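## Task

Same paused-cell situation with a different log. Earlier run 5741 discarded C51, and its lid stays in LP1. This run took G51's lid at N1 to LP2, G16's lid at N2 to LP4, and C15's lid at N3 to LP3. The dispenser failed and the run stopped. Auto-recovery returned the LP3 lid to N3 and the LP2 lid to N1, then a watchdog halted it. Put each plate's own lid back on it, fully seated, then press CONTINUE. Lids are unlabelled, so match them only by the log. Plates and the old C51 lid must end in their starting places. If more than one nest plate lacks a lid, press CALL instead and leave everything as it began. Pressing RETRY, CONTINUE or SKIP fails if labware is gripped, a nest plate is not seated, or a lid at a nest is not down on a plate. Work held only by the robot does not count. Let go and move clear at the end; touching the panel housing, CALL or the needed key still counts as clear.

## Robot and tools

Robot: one six-joint arm with a two-finger gripper, mounted above a table holding nests (N1, N2, N3), lid parks (LP1 to LP4, in no fixed order) and an operator panel toward +x. The panel keys, left to right facing it: RETRY (white), CONTINUE (green), SKIP (yellow), CALL (blue). A key is pressed by pushing until it latches. The first three end the job the moment they go down; after CALL the job ends once you stop. A wrong or premature go key is usually worse than none.

Reading the log: auto-recovery already re-lidded two plates correctly in both scenes, so one plate (G16 at N2) is still open. Its lid is the one the log sent to LP2 (scene 1) or LP4 (scene 2). The LP1 lid belongs to the discarded C51 and must not move. Carry the correct lid to N2, seat it flat, release, back away, then press CONTINUE.

Frame: scene frame, origin on the table top under the arm base, +x forward, +y to the left looking along +x, +z up, metres. Results report end_effector_position (metres) and end_effector_quat_wxyz; the printed position may be off, more so at long reach, and the base may be tilted.

Tool execute_actions, argument actions: a list holding at most one item. Empty list = look only (returns state, no command). {"rows": [...], "steps": n} = an action of 1 to 15 control steps (1/30 s each, default 15); each row is applied for one step and the last row repeats to fill the step count. {"steps": n} without rows = wait up to 300 steps, counted from the previous result, reply time included. Optional pictures (true/false) controls whether camera images come back.

Each row is 9 numbers, one list for the single arm, in this order: J1 waist, J2 shoulder, J3 elbow, J4 forearm roll, J5 wrist pitch, J6 wrist roll, then gripper position, gripper force_limit, gripper speed. The six joint values are absolute target angles in radians (same form as the Joint positions line), not offsets. Ranges: waist -3.491..3.491, shoulder -3.140..3.140, elbow -1.187..4.328, forearm roll -3.316..3.316, wrist pitch -3.140..3.140, wrist roll -3.927..3.927. A target more than 0.010 rad beyond an end, and beyond the current angle, is refused (nothing sent); true ends may differ by 0.010 either way, and overshoots are clipped with a note "joint sent to its limit".

Gripper numbers are in [-1, 1]. position: +1 fully open (140 mm), about -0.8 pads touch, -1 closes until blocked. force_limit: about 14 N at -1, 60 N at 0, 107 N at +1. speed: about 30, 140, 250 mm/s at -1, 0, +1. Fingers point along the gripper's +z and close along its y; closing pushes the tips about 24 mm farther out, so leave room above surfaces. Tips extend about 33 mm past the reported point when closed, 9 mm when open.

Motion: joints are speed-capped (2.62 rad/s waist and shoulder, 3.14 elbow, 3.93 wrist joints) with 0.5 s ramp-up; targets are kept within a lead of the measured angle (0.805, 0.966, 1.21 rad) and pulled back if they would move the hand over 70 mm in one step. The arm keeps heading to your last row while you think, until it stalls.

Result lines: Joint positions and Joint velocities (rad, rad/s, column order); gripper object_status (0 moving, 1 blocked while opening, 2 blocked while closing = grasp, 3 reached target or pads met); position_measured in counts (3 open, 230 pads together); Flange force (noisy outside-force estimate, includes held weight, "no reading" near singularities); "joint command not followed" and HELD mean the clearance check altered or withheld targets; MOTOR HOT warns before an over-temperature brake stop.

Grip by sending position -1 and confirming status 2. To squeeze harder, raise force_limit and nudge position (-1 to -0.98). Avoid faults: joint torque at its limit (145 N m for the first three joints, 36.4 for the wrist joints, load included) or 150 N on the arm freezes it for 10 s. Do not drop, slam or knock items; anything pushed off the table ends the scene.

zoom_image: camera (cam_head_left, cam_head_right, cam_high, cam_low, cam_wrist; all 672x504) and region [x0, y0, x1, y1] in pixels from the top-left, at most 504 by 504. Use it to check labels and that lids sit flat.



Each tool is called as a command line: name --argument value for each argument, lists and objects as JSON in quotes; but a table of rows of numbers goes row by row, as --pt "numbers of a row", without its own name.

## Session

execute_actions --actions '[]'

Scene clock: 0.00 s of 6600.00 s.
end_effector_position=(+0.6796, +0.2323, +0.1867) position_measured=3 object_status=3 end_effector_quat_wxyz=(+0.657, +0.721, +0.043, +0.218)
Joint positions: [ 0.722  1.399  0.574  1.286 -1.955  0.258]
Joint velocities: [ 0.    -0.001  0.     0.     0.001 -0.   ]
Flange force (N, the push that the arm receives, along the gripper's own x y z axes): no reading

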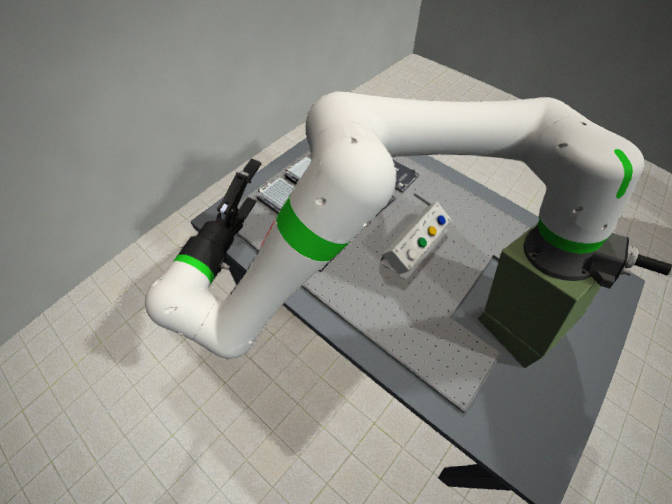

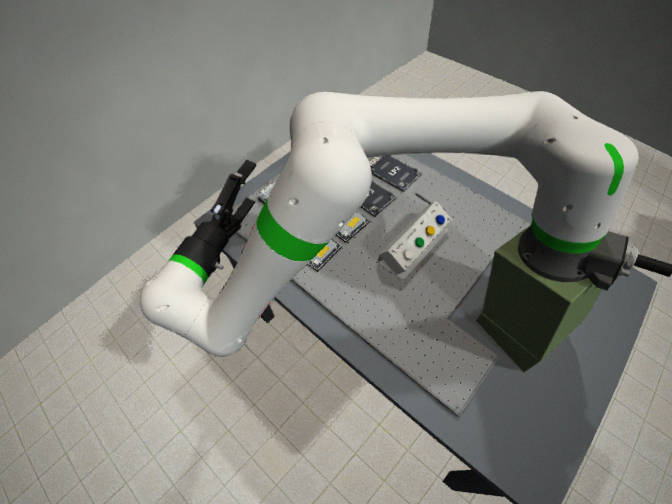

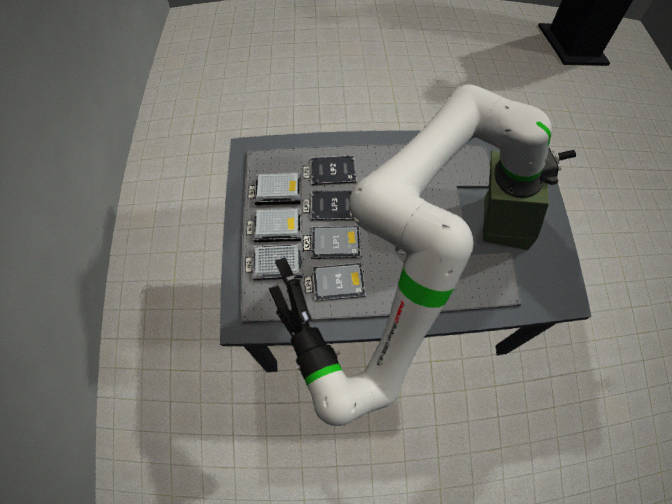

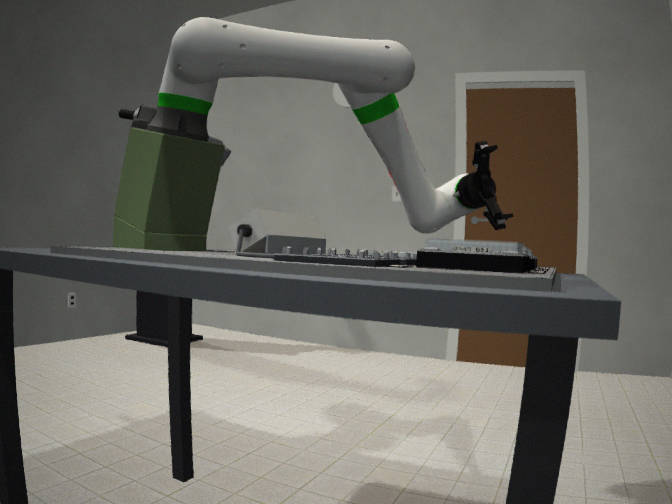

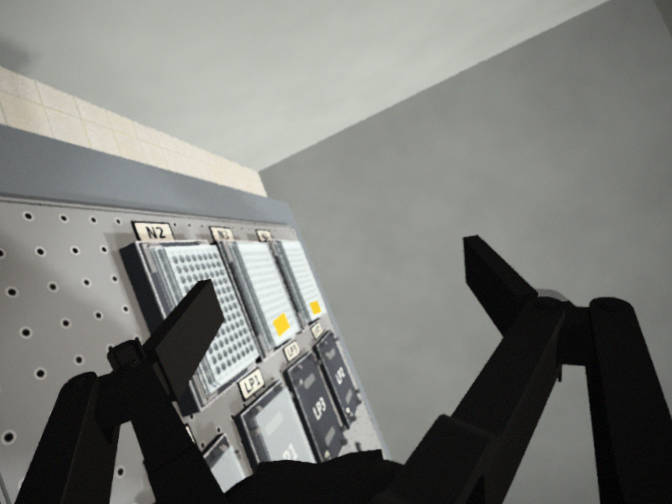

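zoom_image --camera "cam_high" --region '[235, 145, 385, 315]'

zoom_image --camera "cam_wrist" --region '[110, 210, 390, 480]'

zoom_image --camera "cam_low" --region '[400, 220, 580, 290]'

Region (235, 145, 385, 315) of cam_high's 672x504 image, scaled by 2.965, with more detail than that image has; it fills the left 445 columns of this view, and the rest is white.

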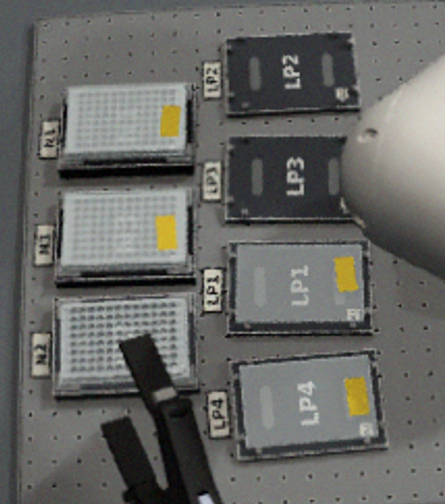

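Region (110, 210, 390, 480) of cam_wrist's 672x504 image, scaled by 1.800, with more detail than that image has; it fills the top 486 rows of this view, and the rest is white.

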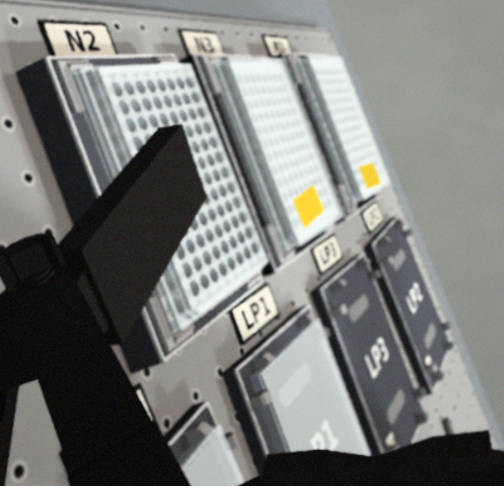

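Region (400, 220, 580, 290) of cam_low's 672x504 image, scaled by 2.800, with more detail than that image has.

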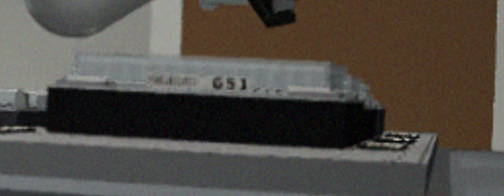

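execute_actions --actions '[{"rows": [[0.60, 0.60, 0.10, 0.80, -1.40, -0.30, 1, -0.5, 0]], "steps": 15}]' --pictures false

execute_actions --actions '[{"rows": [[0.60, 0.60, 0.10, 0.80, -1.40, -0.30, 1, -0.5, 0],[0.60, 0.60, 0.10, 0.80, -1.40, -0.30, 1, -0.5, 0],[0.60, 0.60, 0.10, 0.80, -1.40, -0.30, 1, -0.5, 0],[0.60, 0.60, 0.10, 0.80, -1.40, -0.30, 1, -0.5, 0],[0.60, 0.60, 0.10, 0.80, -1.40, -0.30, 1, -0.5, 0],[0.5351, 0.3539, -0.3504, 0.2811, -0.7335, -0.8498, 1, -0.5, 0]], "steps": 15}]' --pictures false

execute_actions --actions '[{"steps": 25}]' --pictures true

Scene clock: 96.70 s of 6600.00 s.
end_effector_position=(+0.7052, +0.1536, +0.2409) position_measured=3 object_status=3 end_effector_quat_wxyz=(+0.438, +0.852, -0.187, +0.220)
Joint positions: [ 0.649  0.92   0.29   0.995 -1.623 -0.076]
Joint velocities: [-0.24  -1.577 -0.935 -0.954  1.088 -1.095]
Flange force (N, the push that the arm receives, along the gripper's own x y z axes): [-1.0 -0.1 -2.6]
Steps of this call (steps 1 to 90: nothing new was sent; then 93.20 s passed at rest; steps 91 to 105: all 15 steps of this action). Readings (joint positions | what the end effector reports):
91: [0.722 1.399 0.574 1.286 -1.955 0.258] | position_measured=3 object_status=3
92: [0.721 1.397 0.573 1.285 -1.954 0.256] | position_measured=3 object_status=3
94: [0.718 1.376 0.561 1.272 -1.939 0.241] | position_measured=3 object_status=3
98: [0.701 1.265 0.495 1.204 -1.862 0.164] | position_measured=3 object_status=3
105: the state above

Scene clock: 97.20 s of 6600.00 s.
end_effector_position=(+0.6152, +0.1480, +0.1842) position_measured=3 object_status=3 end_effector_quat_wxyz=(+0.143, +0.843, -0.506, +0.116)
Joint positions: [ 0.573  0.506 -0.097  0.572 -1.108 -0.541]
Joint velocities: [-0.129 -0.52  -0.861 -0.988  1.267 -1.048]
Flange force (N, the push that the arm receives, along the gripper's own x y z axes): [-0.2 -2.5 2.8]
Steps of this call (steps 1 to 15: all 15 steps of this action). Readings (joint positions | what the end effector reports):
1: [0.641 0.867 0.259 0.963 -1.586 -0.113] | position_measured=3 object_status=3
2: [0.633 0.816 0.228 0.931 -1.550 -0.149] | position_measured=3 object_status=3
4: [0.619 0.728 0.176 0.878 -1.489 -0.210] | position_measured=3 object_status=3
8: [0.602 0.620 0.098 0.797 -1.394 -0.304] | position_measured=3 object_status=3
15: the state above

Scene clock: 98.03 s of 6600.00 s.
end_effector_position=(+0.5300, +0.1852, +0.1303) position_measured=3 object_status=3 end_effector_quat_wxyz=(-0.000, +0.707, -0.707, -0.000)
Joint positions: [ 0.535  0.354 -0.35   0.281 -0.734 -0.85 ]
Joint velocities: [-0.     0.     0.    -0.     0.001 -0.   ]
Flange force (N, the push that the arm receives, along the gripper's own x y z axes): [-1.4 4.2 -0.9]
Steps of this call (steps 1 to 25: the robot went on to your last target). Readings (joint positions | what the end effector reports):
1: [0.568 0.488 -0.127 0.538 -1.064 -0.577] | position_measured=3 object_status=3
2: [0.564 0.470 -0.157 0.504 -1.019 -0.614] | position_measured=3 object_status=3
4: [0.554 0.432 -0.220 0.431 -0.926 -0.691] | position_measured=3 object_status=3
8: [0.539 0.368 -0.326 0.309 -0.769 -0.820] | position_measured=3 object_status=3
25: the state above

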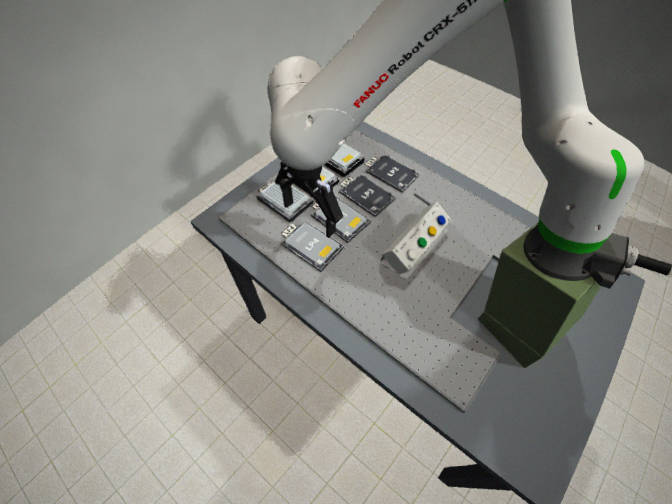

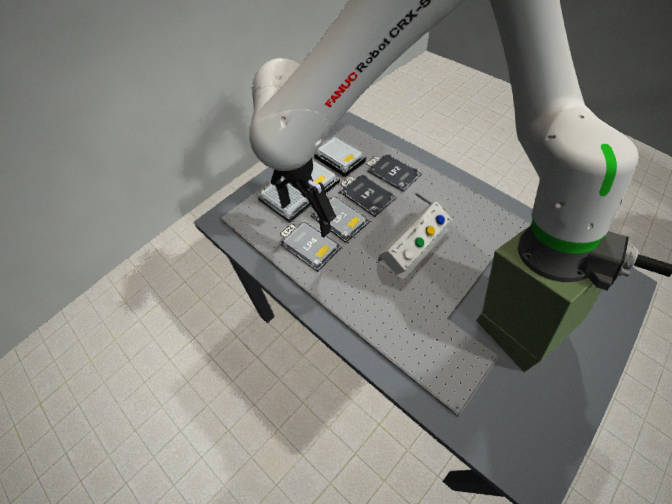

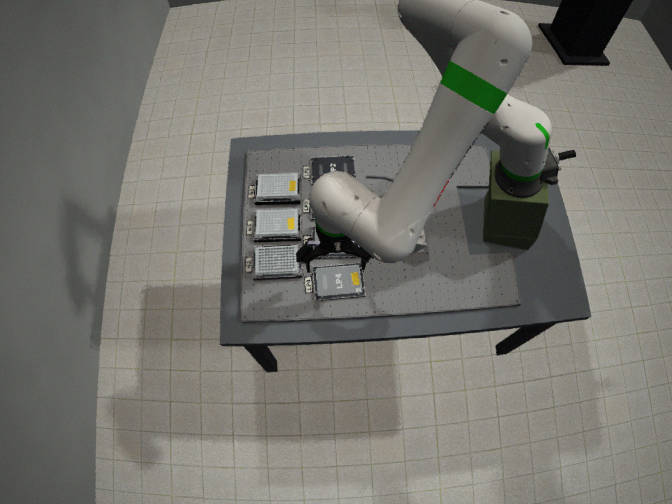

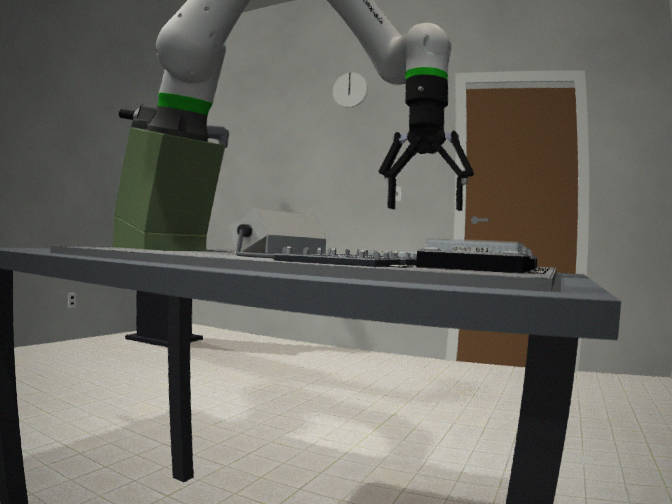

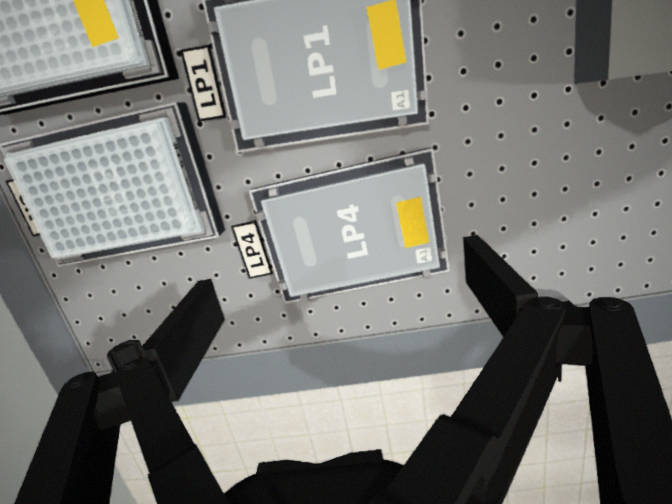

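zoom_image --camera "cam_wrist" --region '[240, 140, 460, 310]'

zoom_image --camera "cam_wrist" --region '[0, 95, 240, 275]'

Region (240, 140, 460, 310) of cam_wrist's 672x504 image, scaled by 2.291, with more detail than that image has; it fills the top 389 rows of this view, and the rest is white.

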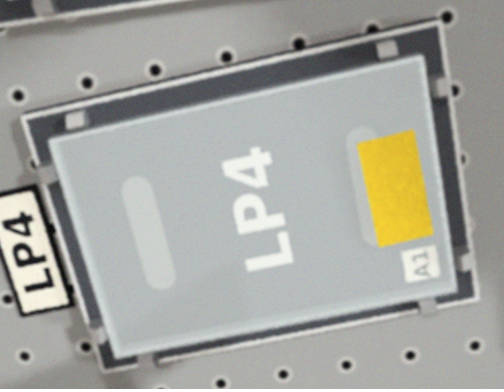

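Region (0, 95, 240, 275) of cam_wrist's 672x504 image, scaled by 2.100, with more detail than that image has; it fills the top 378 rows of this view, and the rest is white.

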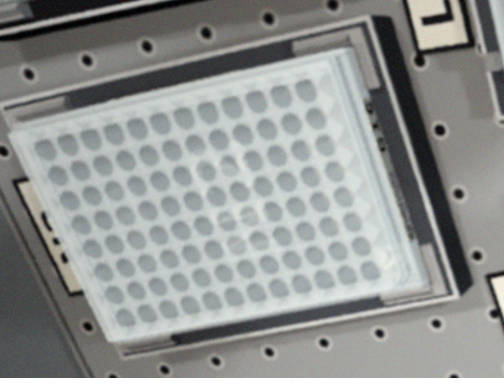

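execute_actions --actions '[{"rows": [[0.51954, 0.48599, -0.37895, 0.34283, -0.57705, -0.8745, 1, -0.5, 0]], "steps": 15}]' --pictures true

Scene clock: 151.20 s of 6600.00 s.
end_effector_position=(+0.5237, +0.1903, +0.0602) position_measured=3 object_status=3 end_effector_quat_wxyz=(-0.001, +0.721, -0.693, -0.000)
Joint positions: [ 0.52   0.486 -0.379  0.343 -0.577 -0.874]
Joint velocities: [-0.     0.003  0.    -0.001  0.001 -0.001]
Flange force (N, the push that the arm receives, along the gripper's own x y z axes): [-1.7 4.5 -0.1]
Steps of this call (steps 1 to 15: the robot went on to your last target; steps 16 to 90: nothing new was sent; then 49.67 s passed at rest; steps 91 to 105: all 15 steps of this action). Readings (joint positions | what the end effector reports):
91: [0.535 0.354 -0.350 0.281 -0.733 -0.850] | position_measured=3 object_status=3
92: [0.535 0.356 -0.351 0.281 -0.731 -0.850] | position_measured=3 object_status=3
94: [0.532 0.377 -0.355 0.291 -0.706 -0.854] | position_measured=3 object_status=3
98: [0.522 0.464 -0.374 0.332 -0.604 -0.870] | position_measured=3 object_status=3
105: the state above

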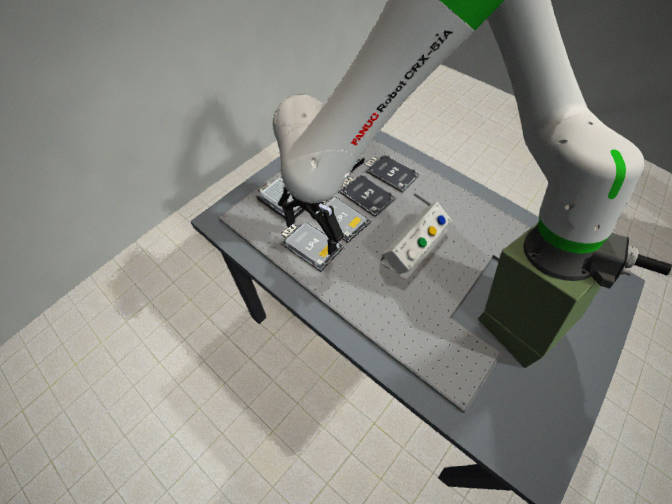

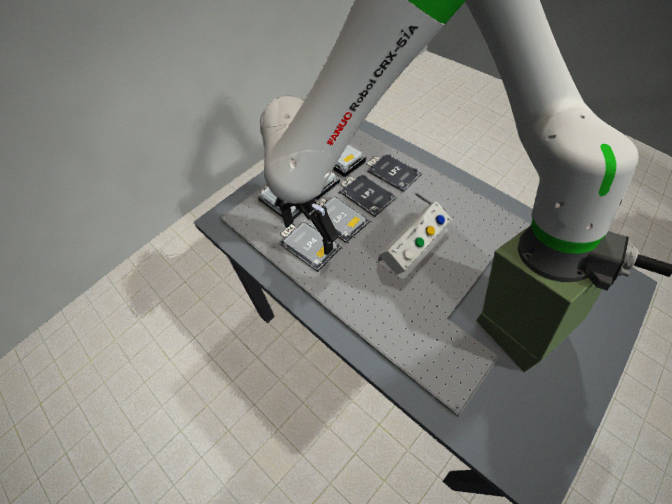

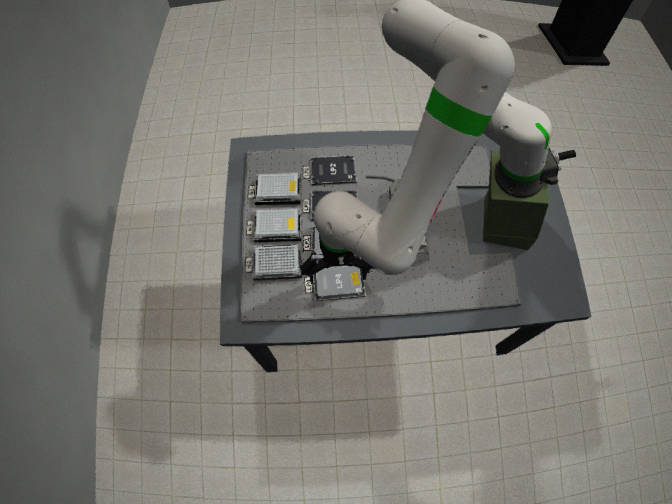

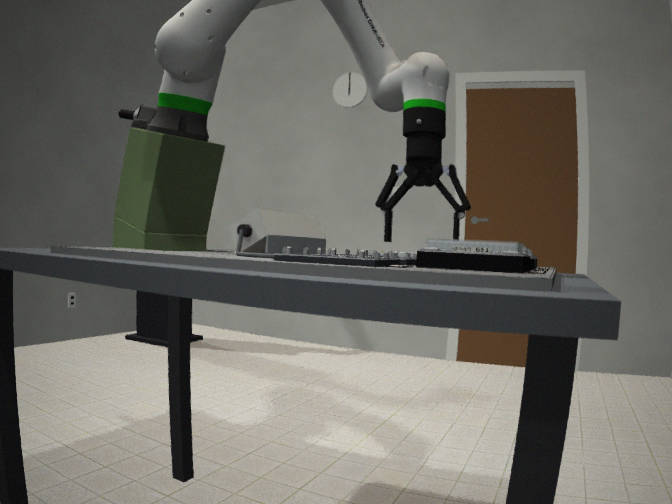

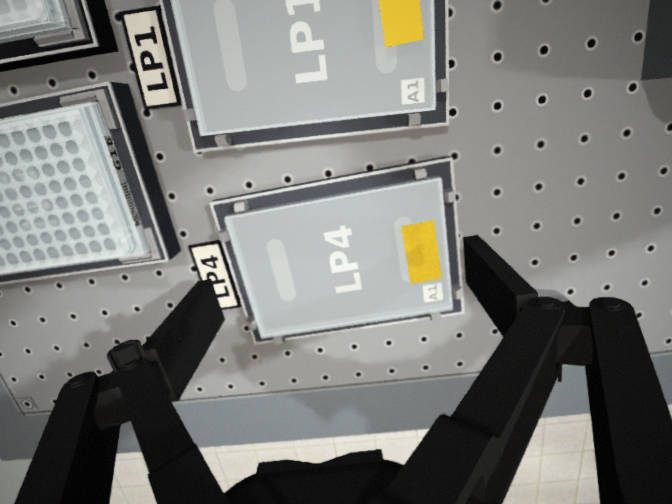

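zoom_image --camera "cam_wrist" --region '[200, 150, 340, 350]'

zoom_image --camera "cam_wrist" --region '[350, 150, 490, 350]'

Region (200, 150, 340, 350) of cam_wrist's 672x504 image, scaled by 2.520, with more detail than that image has; it fills the left 353 columns of this view, and the rest is white.

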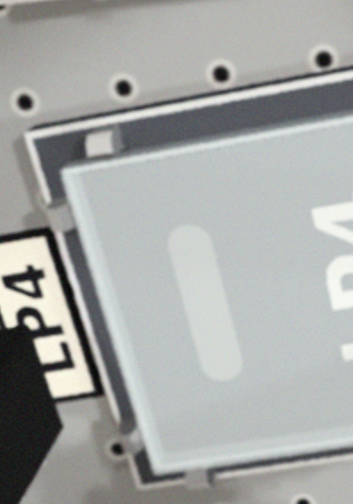

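Region (350, 150, 490, 350) of cam_wrist's 672x504 image, scaled by 2.520, with more detail than that image has; it fills the left 353 columns of this view, and the rest is white.

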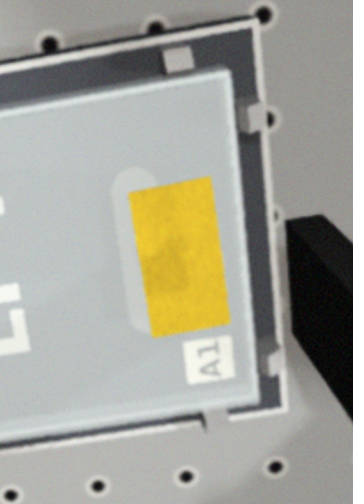

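execute_actions --actions '[{"rows": [[0.51116, 0.53182, -0.38066, 0.36808, -0.53063, -0.8965, 1, -0.5, -0.6],[0.51116, 0.53182, -0.38066, 0.36808, -0.53063, -0.8965, 1, -0.5, -0.6],[0.51116, 0.53182, -0.38066, 0.36808, -0.53063, -0.8965, 1, -0.5, -0.6],[0.51116, 0.53182, -0.38066, 0.36808, -0.53063, -0.8965, 1, -0.5, -0.6],[0.51116, 0.53182, -0.38066, 0.36808, -0.53063, -0.8965, 1, -0.5, -0.6],[0.51116, 0.53182, -0.38066, 0.36808, -0.53063, -0.8965, 1, -0.5, -0.6],[0.51116, 0.53182, -0.38066, 0.36808, -0.53063, -0.8965, 1, -0.5, -0.6],[0.51116, 0.53182, -0.38066, 0.36808, -0.53063, -0.8965, 1, -0.5, -0.6],[0.51116, 0.53182, -0.38066, 0.36808, -0.53063, -0.8965, 1, -0.5, -0.6],[0.51116, 0.53182, -0.38066, 0.36808, -0.53063, -0.8965, 1, -0.5, -0.6]], "steps": 10}]' --pictures true

Scene clock: 204.00 s of 6600.00 s.
end_effector_position=(+0.5229, +0.1910, +0.0378) position_measured=3 object_status=3 end_effector_quat_wxyz=(-0.000, +0.721, -0.693, -0.000)
Joint positions: [ 0.511  0.532 -0.381  0.368 -0.531 -0.896]
Joint velocities: [ 0.    -0.    -0.    -0.     0.001 -0.   ]
Flange force (N, the push that the arm receives, along the gripper's own x y z axes): [-2.5 5.8 -2.5]
Steps of this call (steps 1 to 15: the robot went on to your last target; steps 16 to 90: nothing new was sent; then 49.47 s passed at rest; steps 91 to 100: all 10 steps of this action). Readings (joint positions | what the end effector reports):
91: [0.520 0.486 -0.379 0.343 -0.577 -0.875] | position_measured=3 object_status=3
92: [0.519 0.488 -0.379 0.344 -0.575 -0.876] | position_measured=3 object_status=3
94: [0.515 0.509 -0.380 0.355 -0.554 -0.885] | position_measured=3 object_status=3
98: [0.511 0.532 -0.381 0.368 -0.531 -0.896] | position_measured=3 object_status=3
100: the state above

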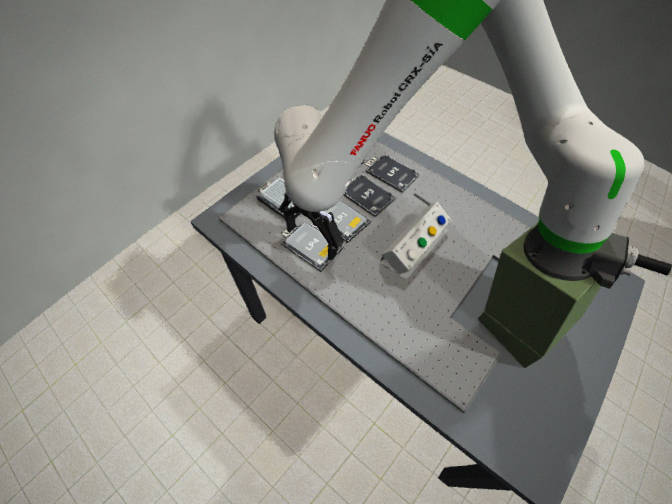

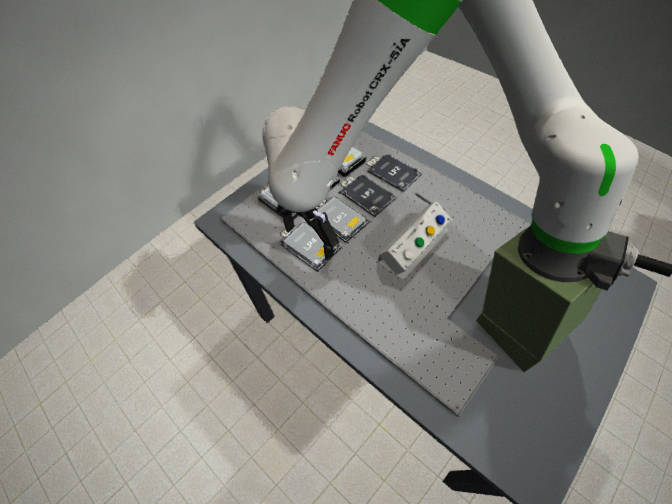

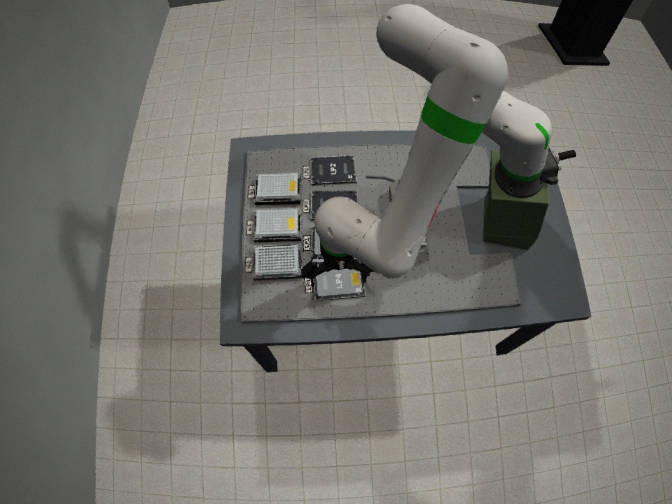

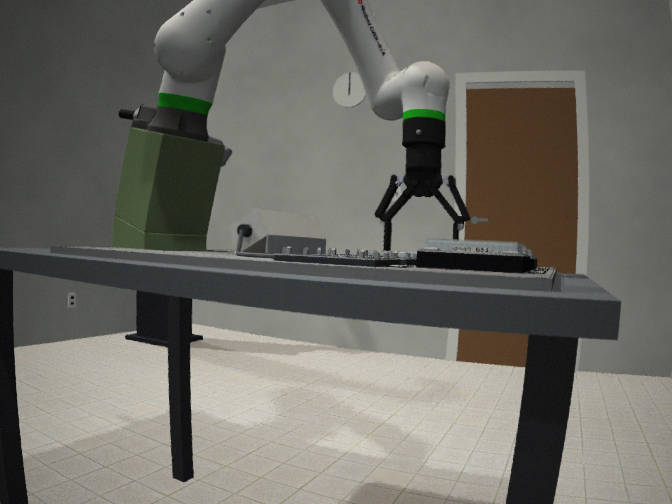

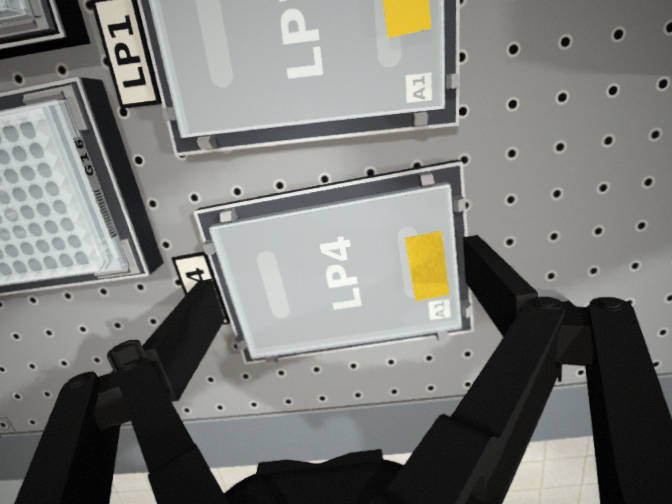

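execute_actions --actions '[]'

Scene clock: 228.33 s of 6600.00 s.
end_effector_position=(+0.5229, +0.1910, +0.0379) position_measured=3 object_status=3 end_effector_quat_wxyz=(-0.000, +0.721, -0.693, -0.000)
Joint positions: [ 0.511  0.532 -0.381  0.368 -0.531 -0.897]
Joint velocities: [0.    0.001 0.    0.001 0.    0.   ]
Flange force (N, the push that the arm receives, along the gripper's own x y z axes): [-0.6 4.0 1.1]
Steps of this call (steps 1 to 15: the robot went on to your last target; steps 16 to 90: nothing new was sent; then 21.33 s passed at rest). Readings (joint positions | what the end effector reports):
1: [0.511 0.532 -0.381 0.368 -0.531 -0.896] | position_measured=3 object_status=3
2: [0.511 0.532 -0.381 0.368 -0.531 -0.896] | position_measured=3 object_status=3
4: [0.511 0.532 -0.381 0.368 -0.531 -0.896] | position_measured=3 object_status=3
8: [0.511 0.532 -0.381 0.368 -0.531 -0.897] | position_measured=3 object_status=3
90: the state above
The arm was judged still, so your last target was given up. Only a new action makes it travel on or press farther. Fingers that are still opening or closing keep moving.

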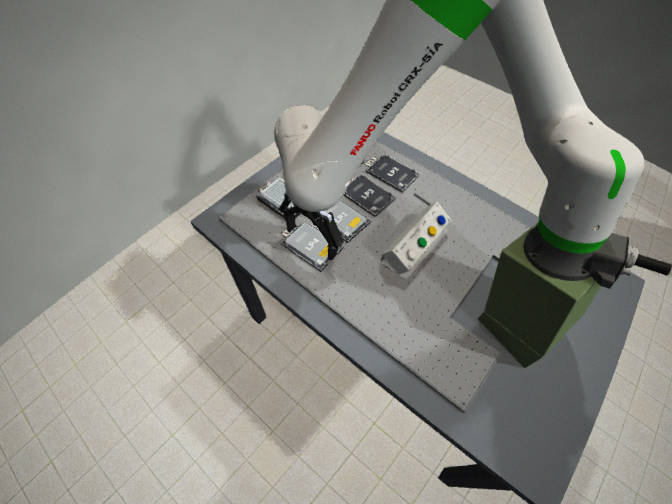

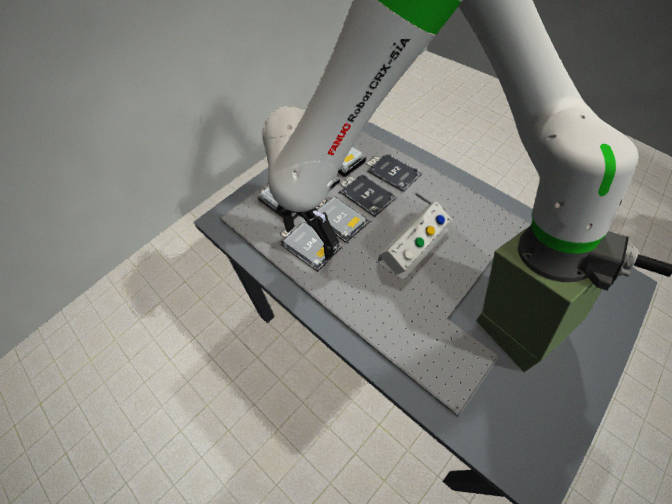

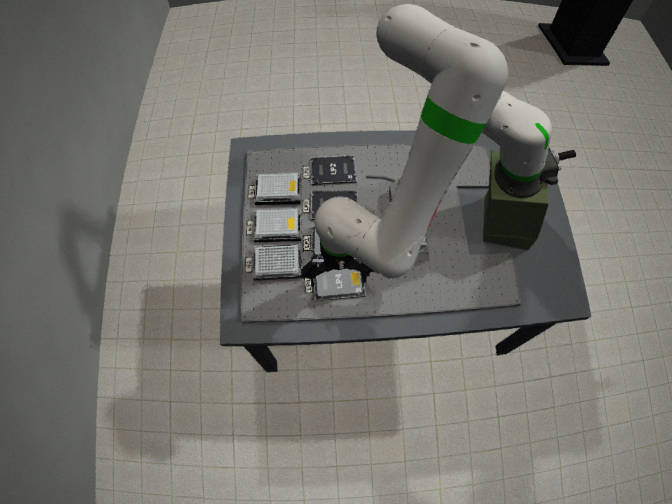

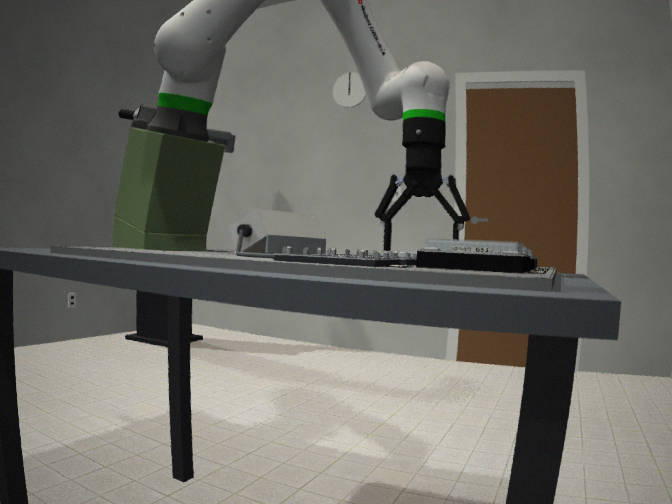

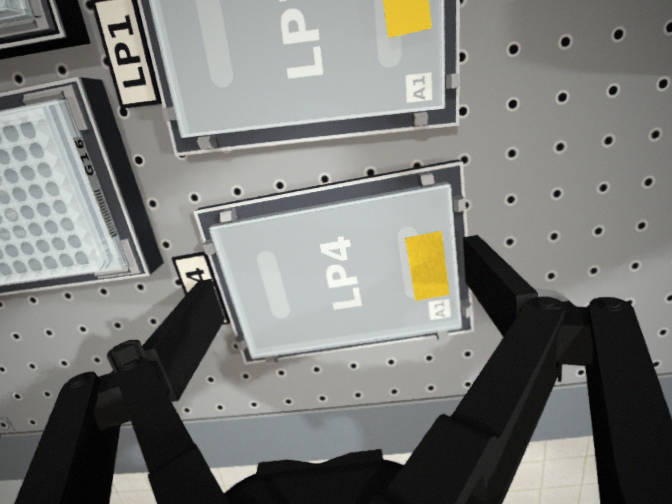

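zoom_image --camera "cam_wrist" --region '[150, 150, 510, 400]'

Region (150, 150, 510, 400) of cam_wrist's 672x504 image, scaled by 1.400, with more detail than that image has; it fills the top 350 rows of this view, and the rest is white.

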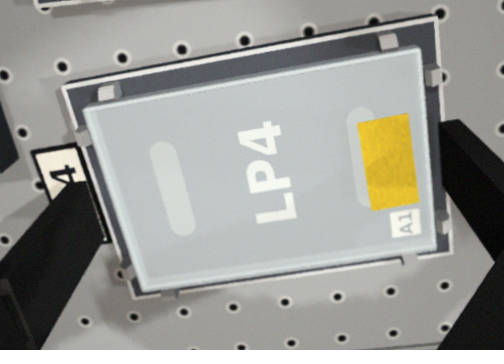

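execute_actions --actions '[{"rows": [[0.51116, 0.53182, -0.38066, 0.36808, -0.53063, -0.8965, -1, -0.5, -0.6]], "steps": 15}]'

Scene clock: 234.00 s of 6600.00 s.
end_effector_position=(+0.5228, +0.1910, +0.0378) position_measured=31 object_status=2 end_effector_quat_wxyz=(-0.000, +0.721, -0.693, -0.000)
Joint positions: [ 0.511  0.532 -0.381  0.368 -0.531 -0.897]
Joint velocities: [ 0.    -0.001  0.001  0.     0.001  0.001]
Flange force (N, the push that the arm receives, along the gripper's own x y z axes): [-5.4 49.5 -51.4]
Steps of this call (steps 1 to 90: nothing new was sent; then 2.17 s passed at rest; steps 91 to 105: all 15 steps of this action). Readings (joint positions | what the end effector reports):
91: [0.511 0.532 -0.381 0.368 -0.531 -0.896] | position_measured=3 object_status=0
92: [0.511 0.532 -0.381 0.368 -0.531 -0.897] | position_measured=4 object_status=0
94: [0.511 0.532 -0.381 0.368 -0.531 -0.896] | position_measured=12 object_status=0
98: [0.511 0.532 -0.381 0.368 -0.531 -0.897] | position_measured=28 object_status=0
105: the state above

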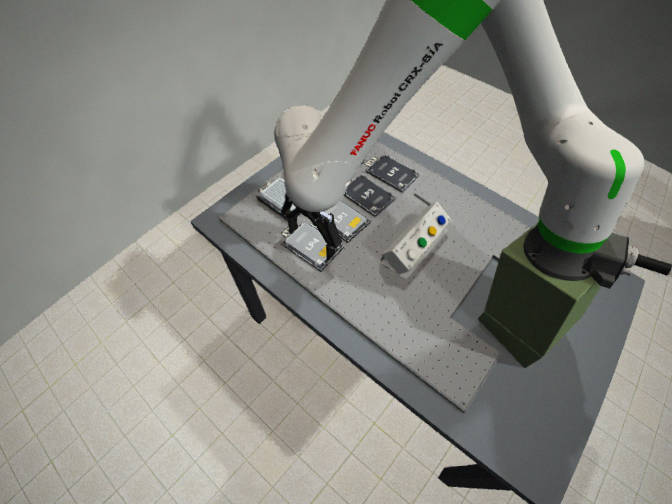

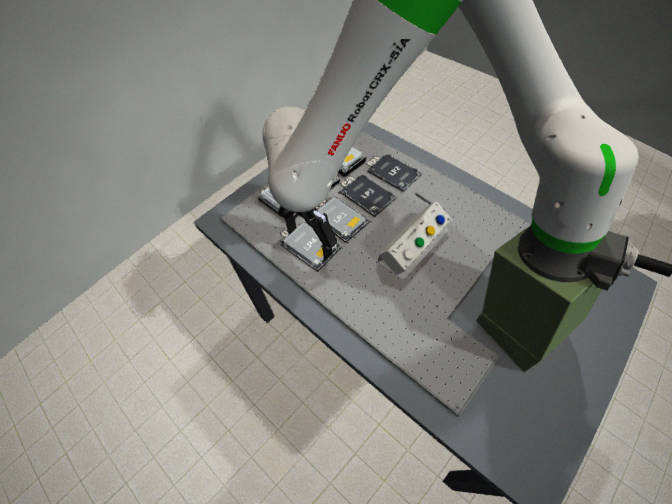

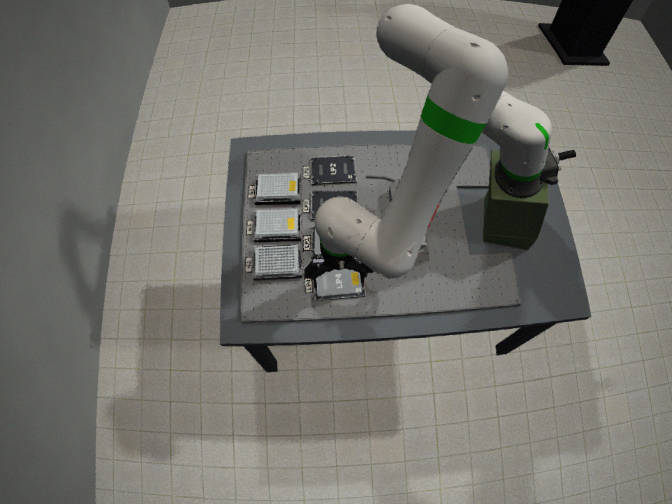

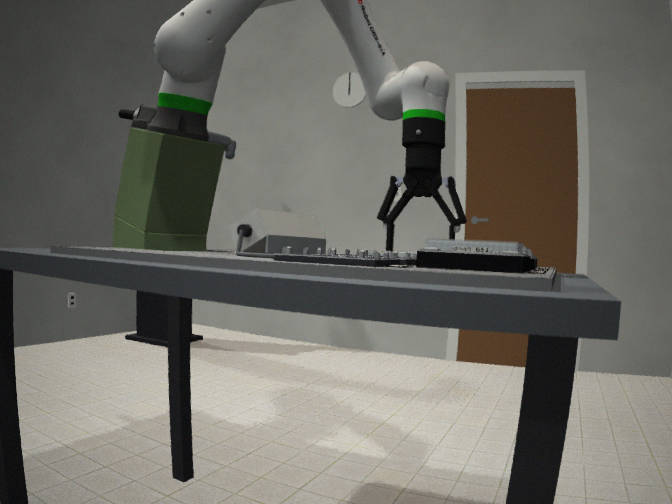

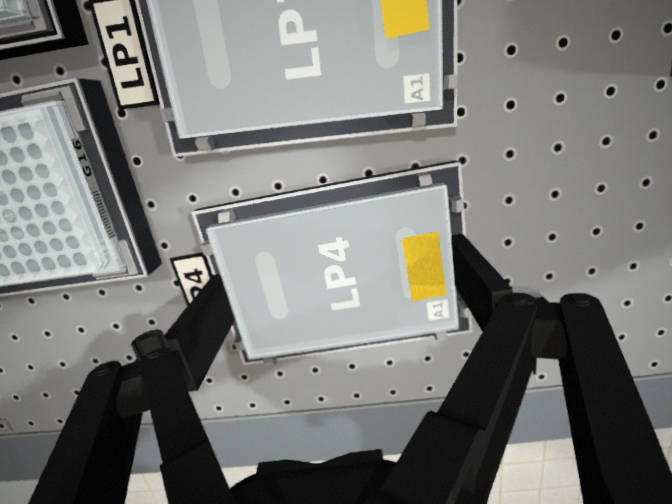

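execute_actions --actions '[{"rows": [[0.5117, 0.5287, -0.38054, 0.36636, -0.53379, -0.8950, -1, -0.5, -0.6]], "steps": 8}]' --pictures false

Scene clock: 238.70 s of 6600.00 s.
end_effector_position=(+0.5230, +0.1909, +0.0393) position_measured=32 object_status=2 end_effector_quat_wxyz=(-0.000, +0.721, -0.693, -0.000)
Joint positions: [ 0.512  0.529 -0.381  0.366 -0.534 -0.895]
Joint velocities: [ 0.001 -0.002  0.    -0.001 -0.     0.002]
Flange force (N, the push that the arm receives, along the gripper's own x y z axes): [-1.5 36.4 11.1]
Steps of this call (steps 1 to 15: the robot went on to your last target; steps 16 to 90: nothing new was sent; then 1.43 s passed at rest; steps 91 to 98: all 8 steps of this action). Readings (joint positions | what the end effector reports):
91: [0.511 0.532 -0.381 0.368 -0.531 -0.897] | position_measured=31 object_status=2
92: [0.511 0.531 -0.381 0.367 -0.531 -0.896] | position_measured=31 object_status=2
94: [0.511 0.529 -0.381 0.367 -0.533 -0.895] | position_measured=32 object_status=2
98: the state above

execute_actions --actions '[{"rows": [[0.5123, 0.52796, -0.38245, 0.36718, -0.53282, -0.8965, -1, -0.5, -0.6]], "steps": 8}]'

Scene clock: 275.90 s of 6600.00 s.
end_effector_position=(+0.5225, +0.1910, +0.0394) position_measured=32 object_status=2 end_effector_quat_wxyz=(-0.001, +0.721, -0.693, -0.000)
Joint positions: [ 0.512  0.528 -0.382  0.367 -0.533 -0.896]
Joint velocities: [ 0.    -0.    -0.001  0.001 -0.001 -0.001]
Flange force (N, the push that the arm receives, along the gripper's own x y z axes): [-0.2 20.9 4.8]
Steps of this call (steps 1 to 15: the robot went on to your last target; steps 16 to 90: nothing new was sent; then 33.93 s passed at rest; steps 91 to 98: all 8 steps of this action). Readings (joint positions | what the end effector reports):
91: [0.512 0.529 -0.381 0.366 -0.534 -0.895] | position_measured=32 object_status=2
92: [0.512 0.528 -0.381 0.366 -0.534 -0.895] | position_measured=32 object_status=2
94: [0.512 0.528 -0.382 0.367 -0.533 -0.896] | position_measured=32 object_status=2
98: the state above

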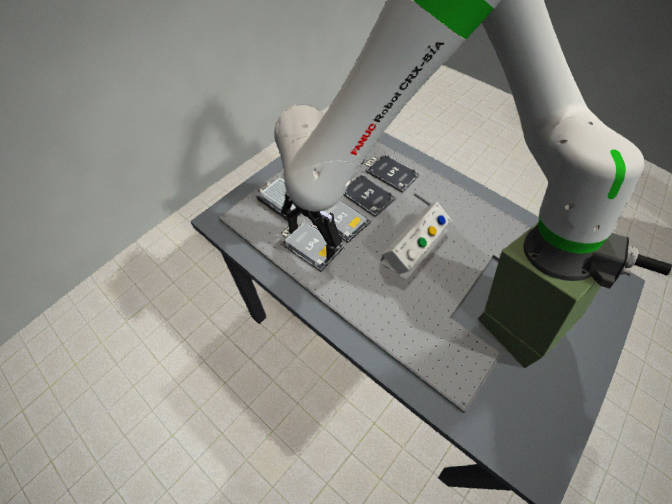

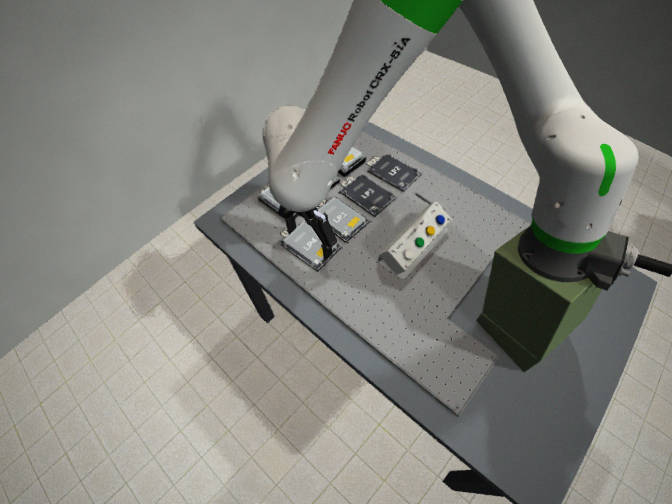

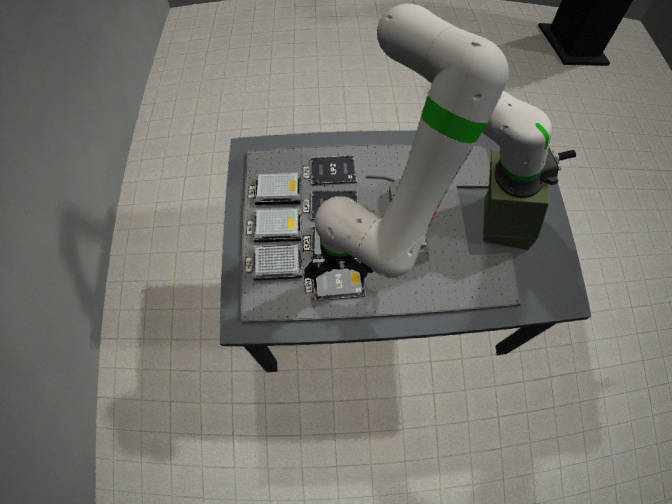

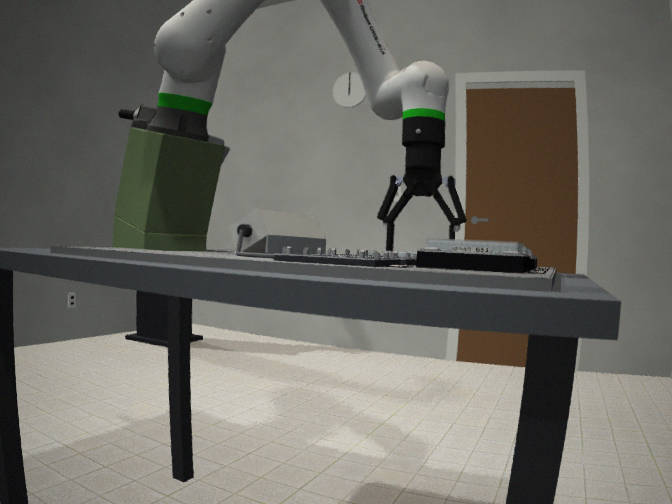

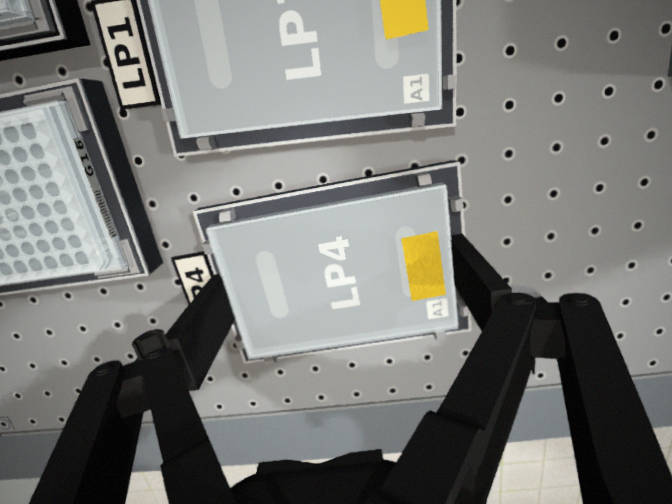

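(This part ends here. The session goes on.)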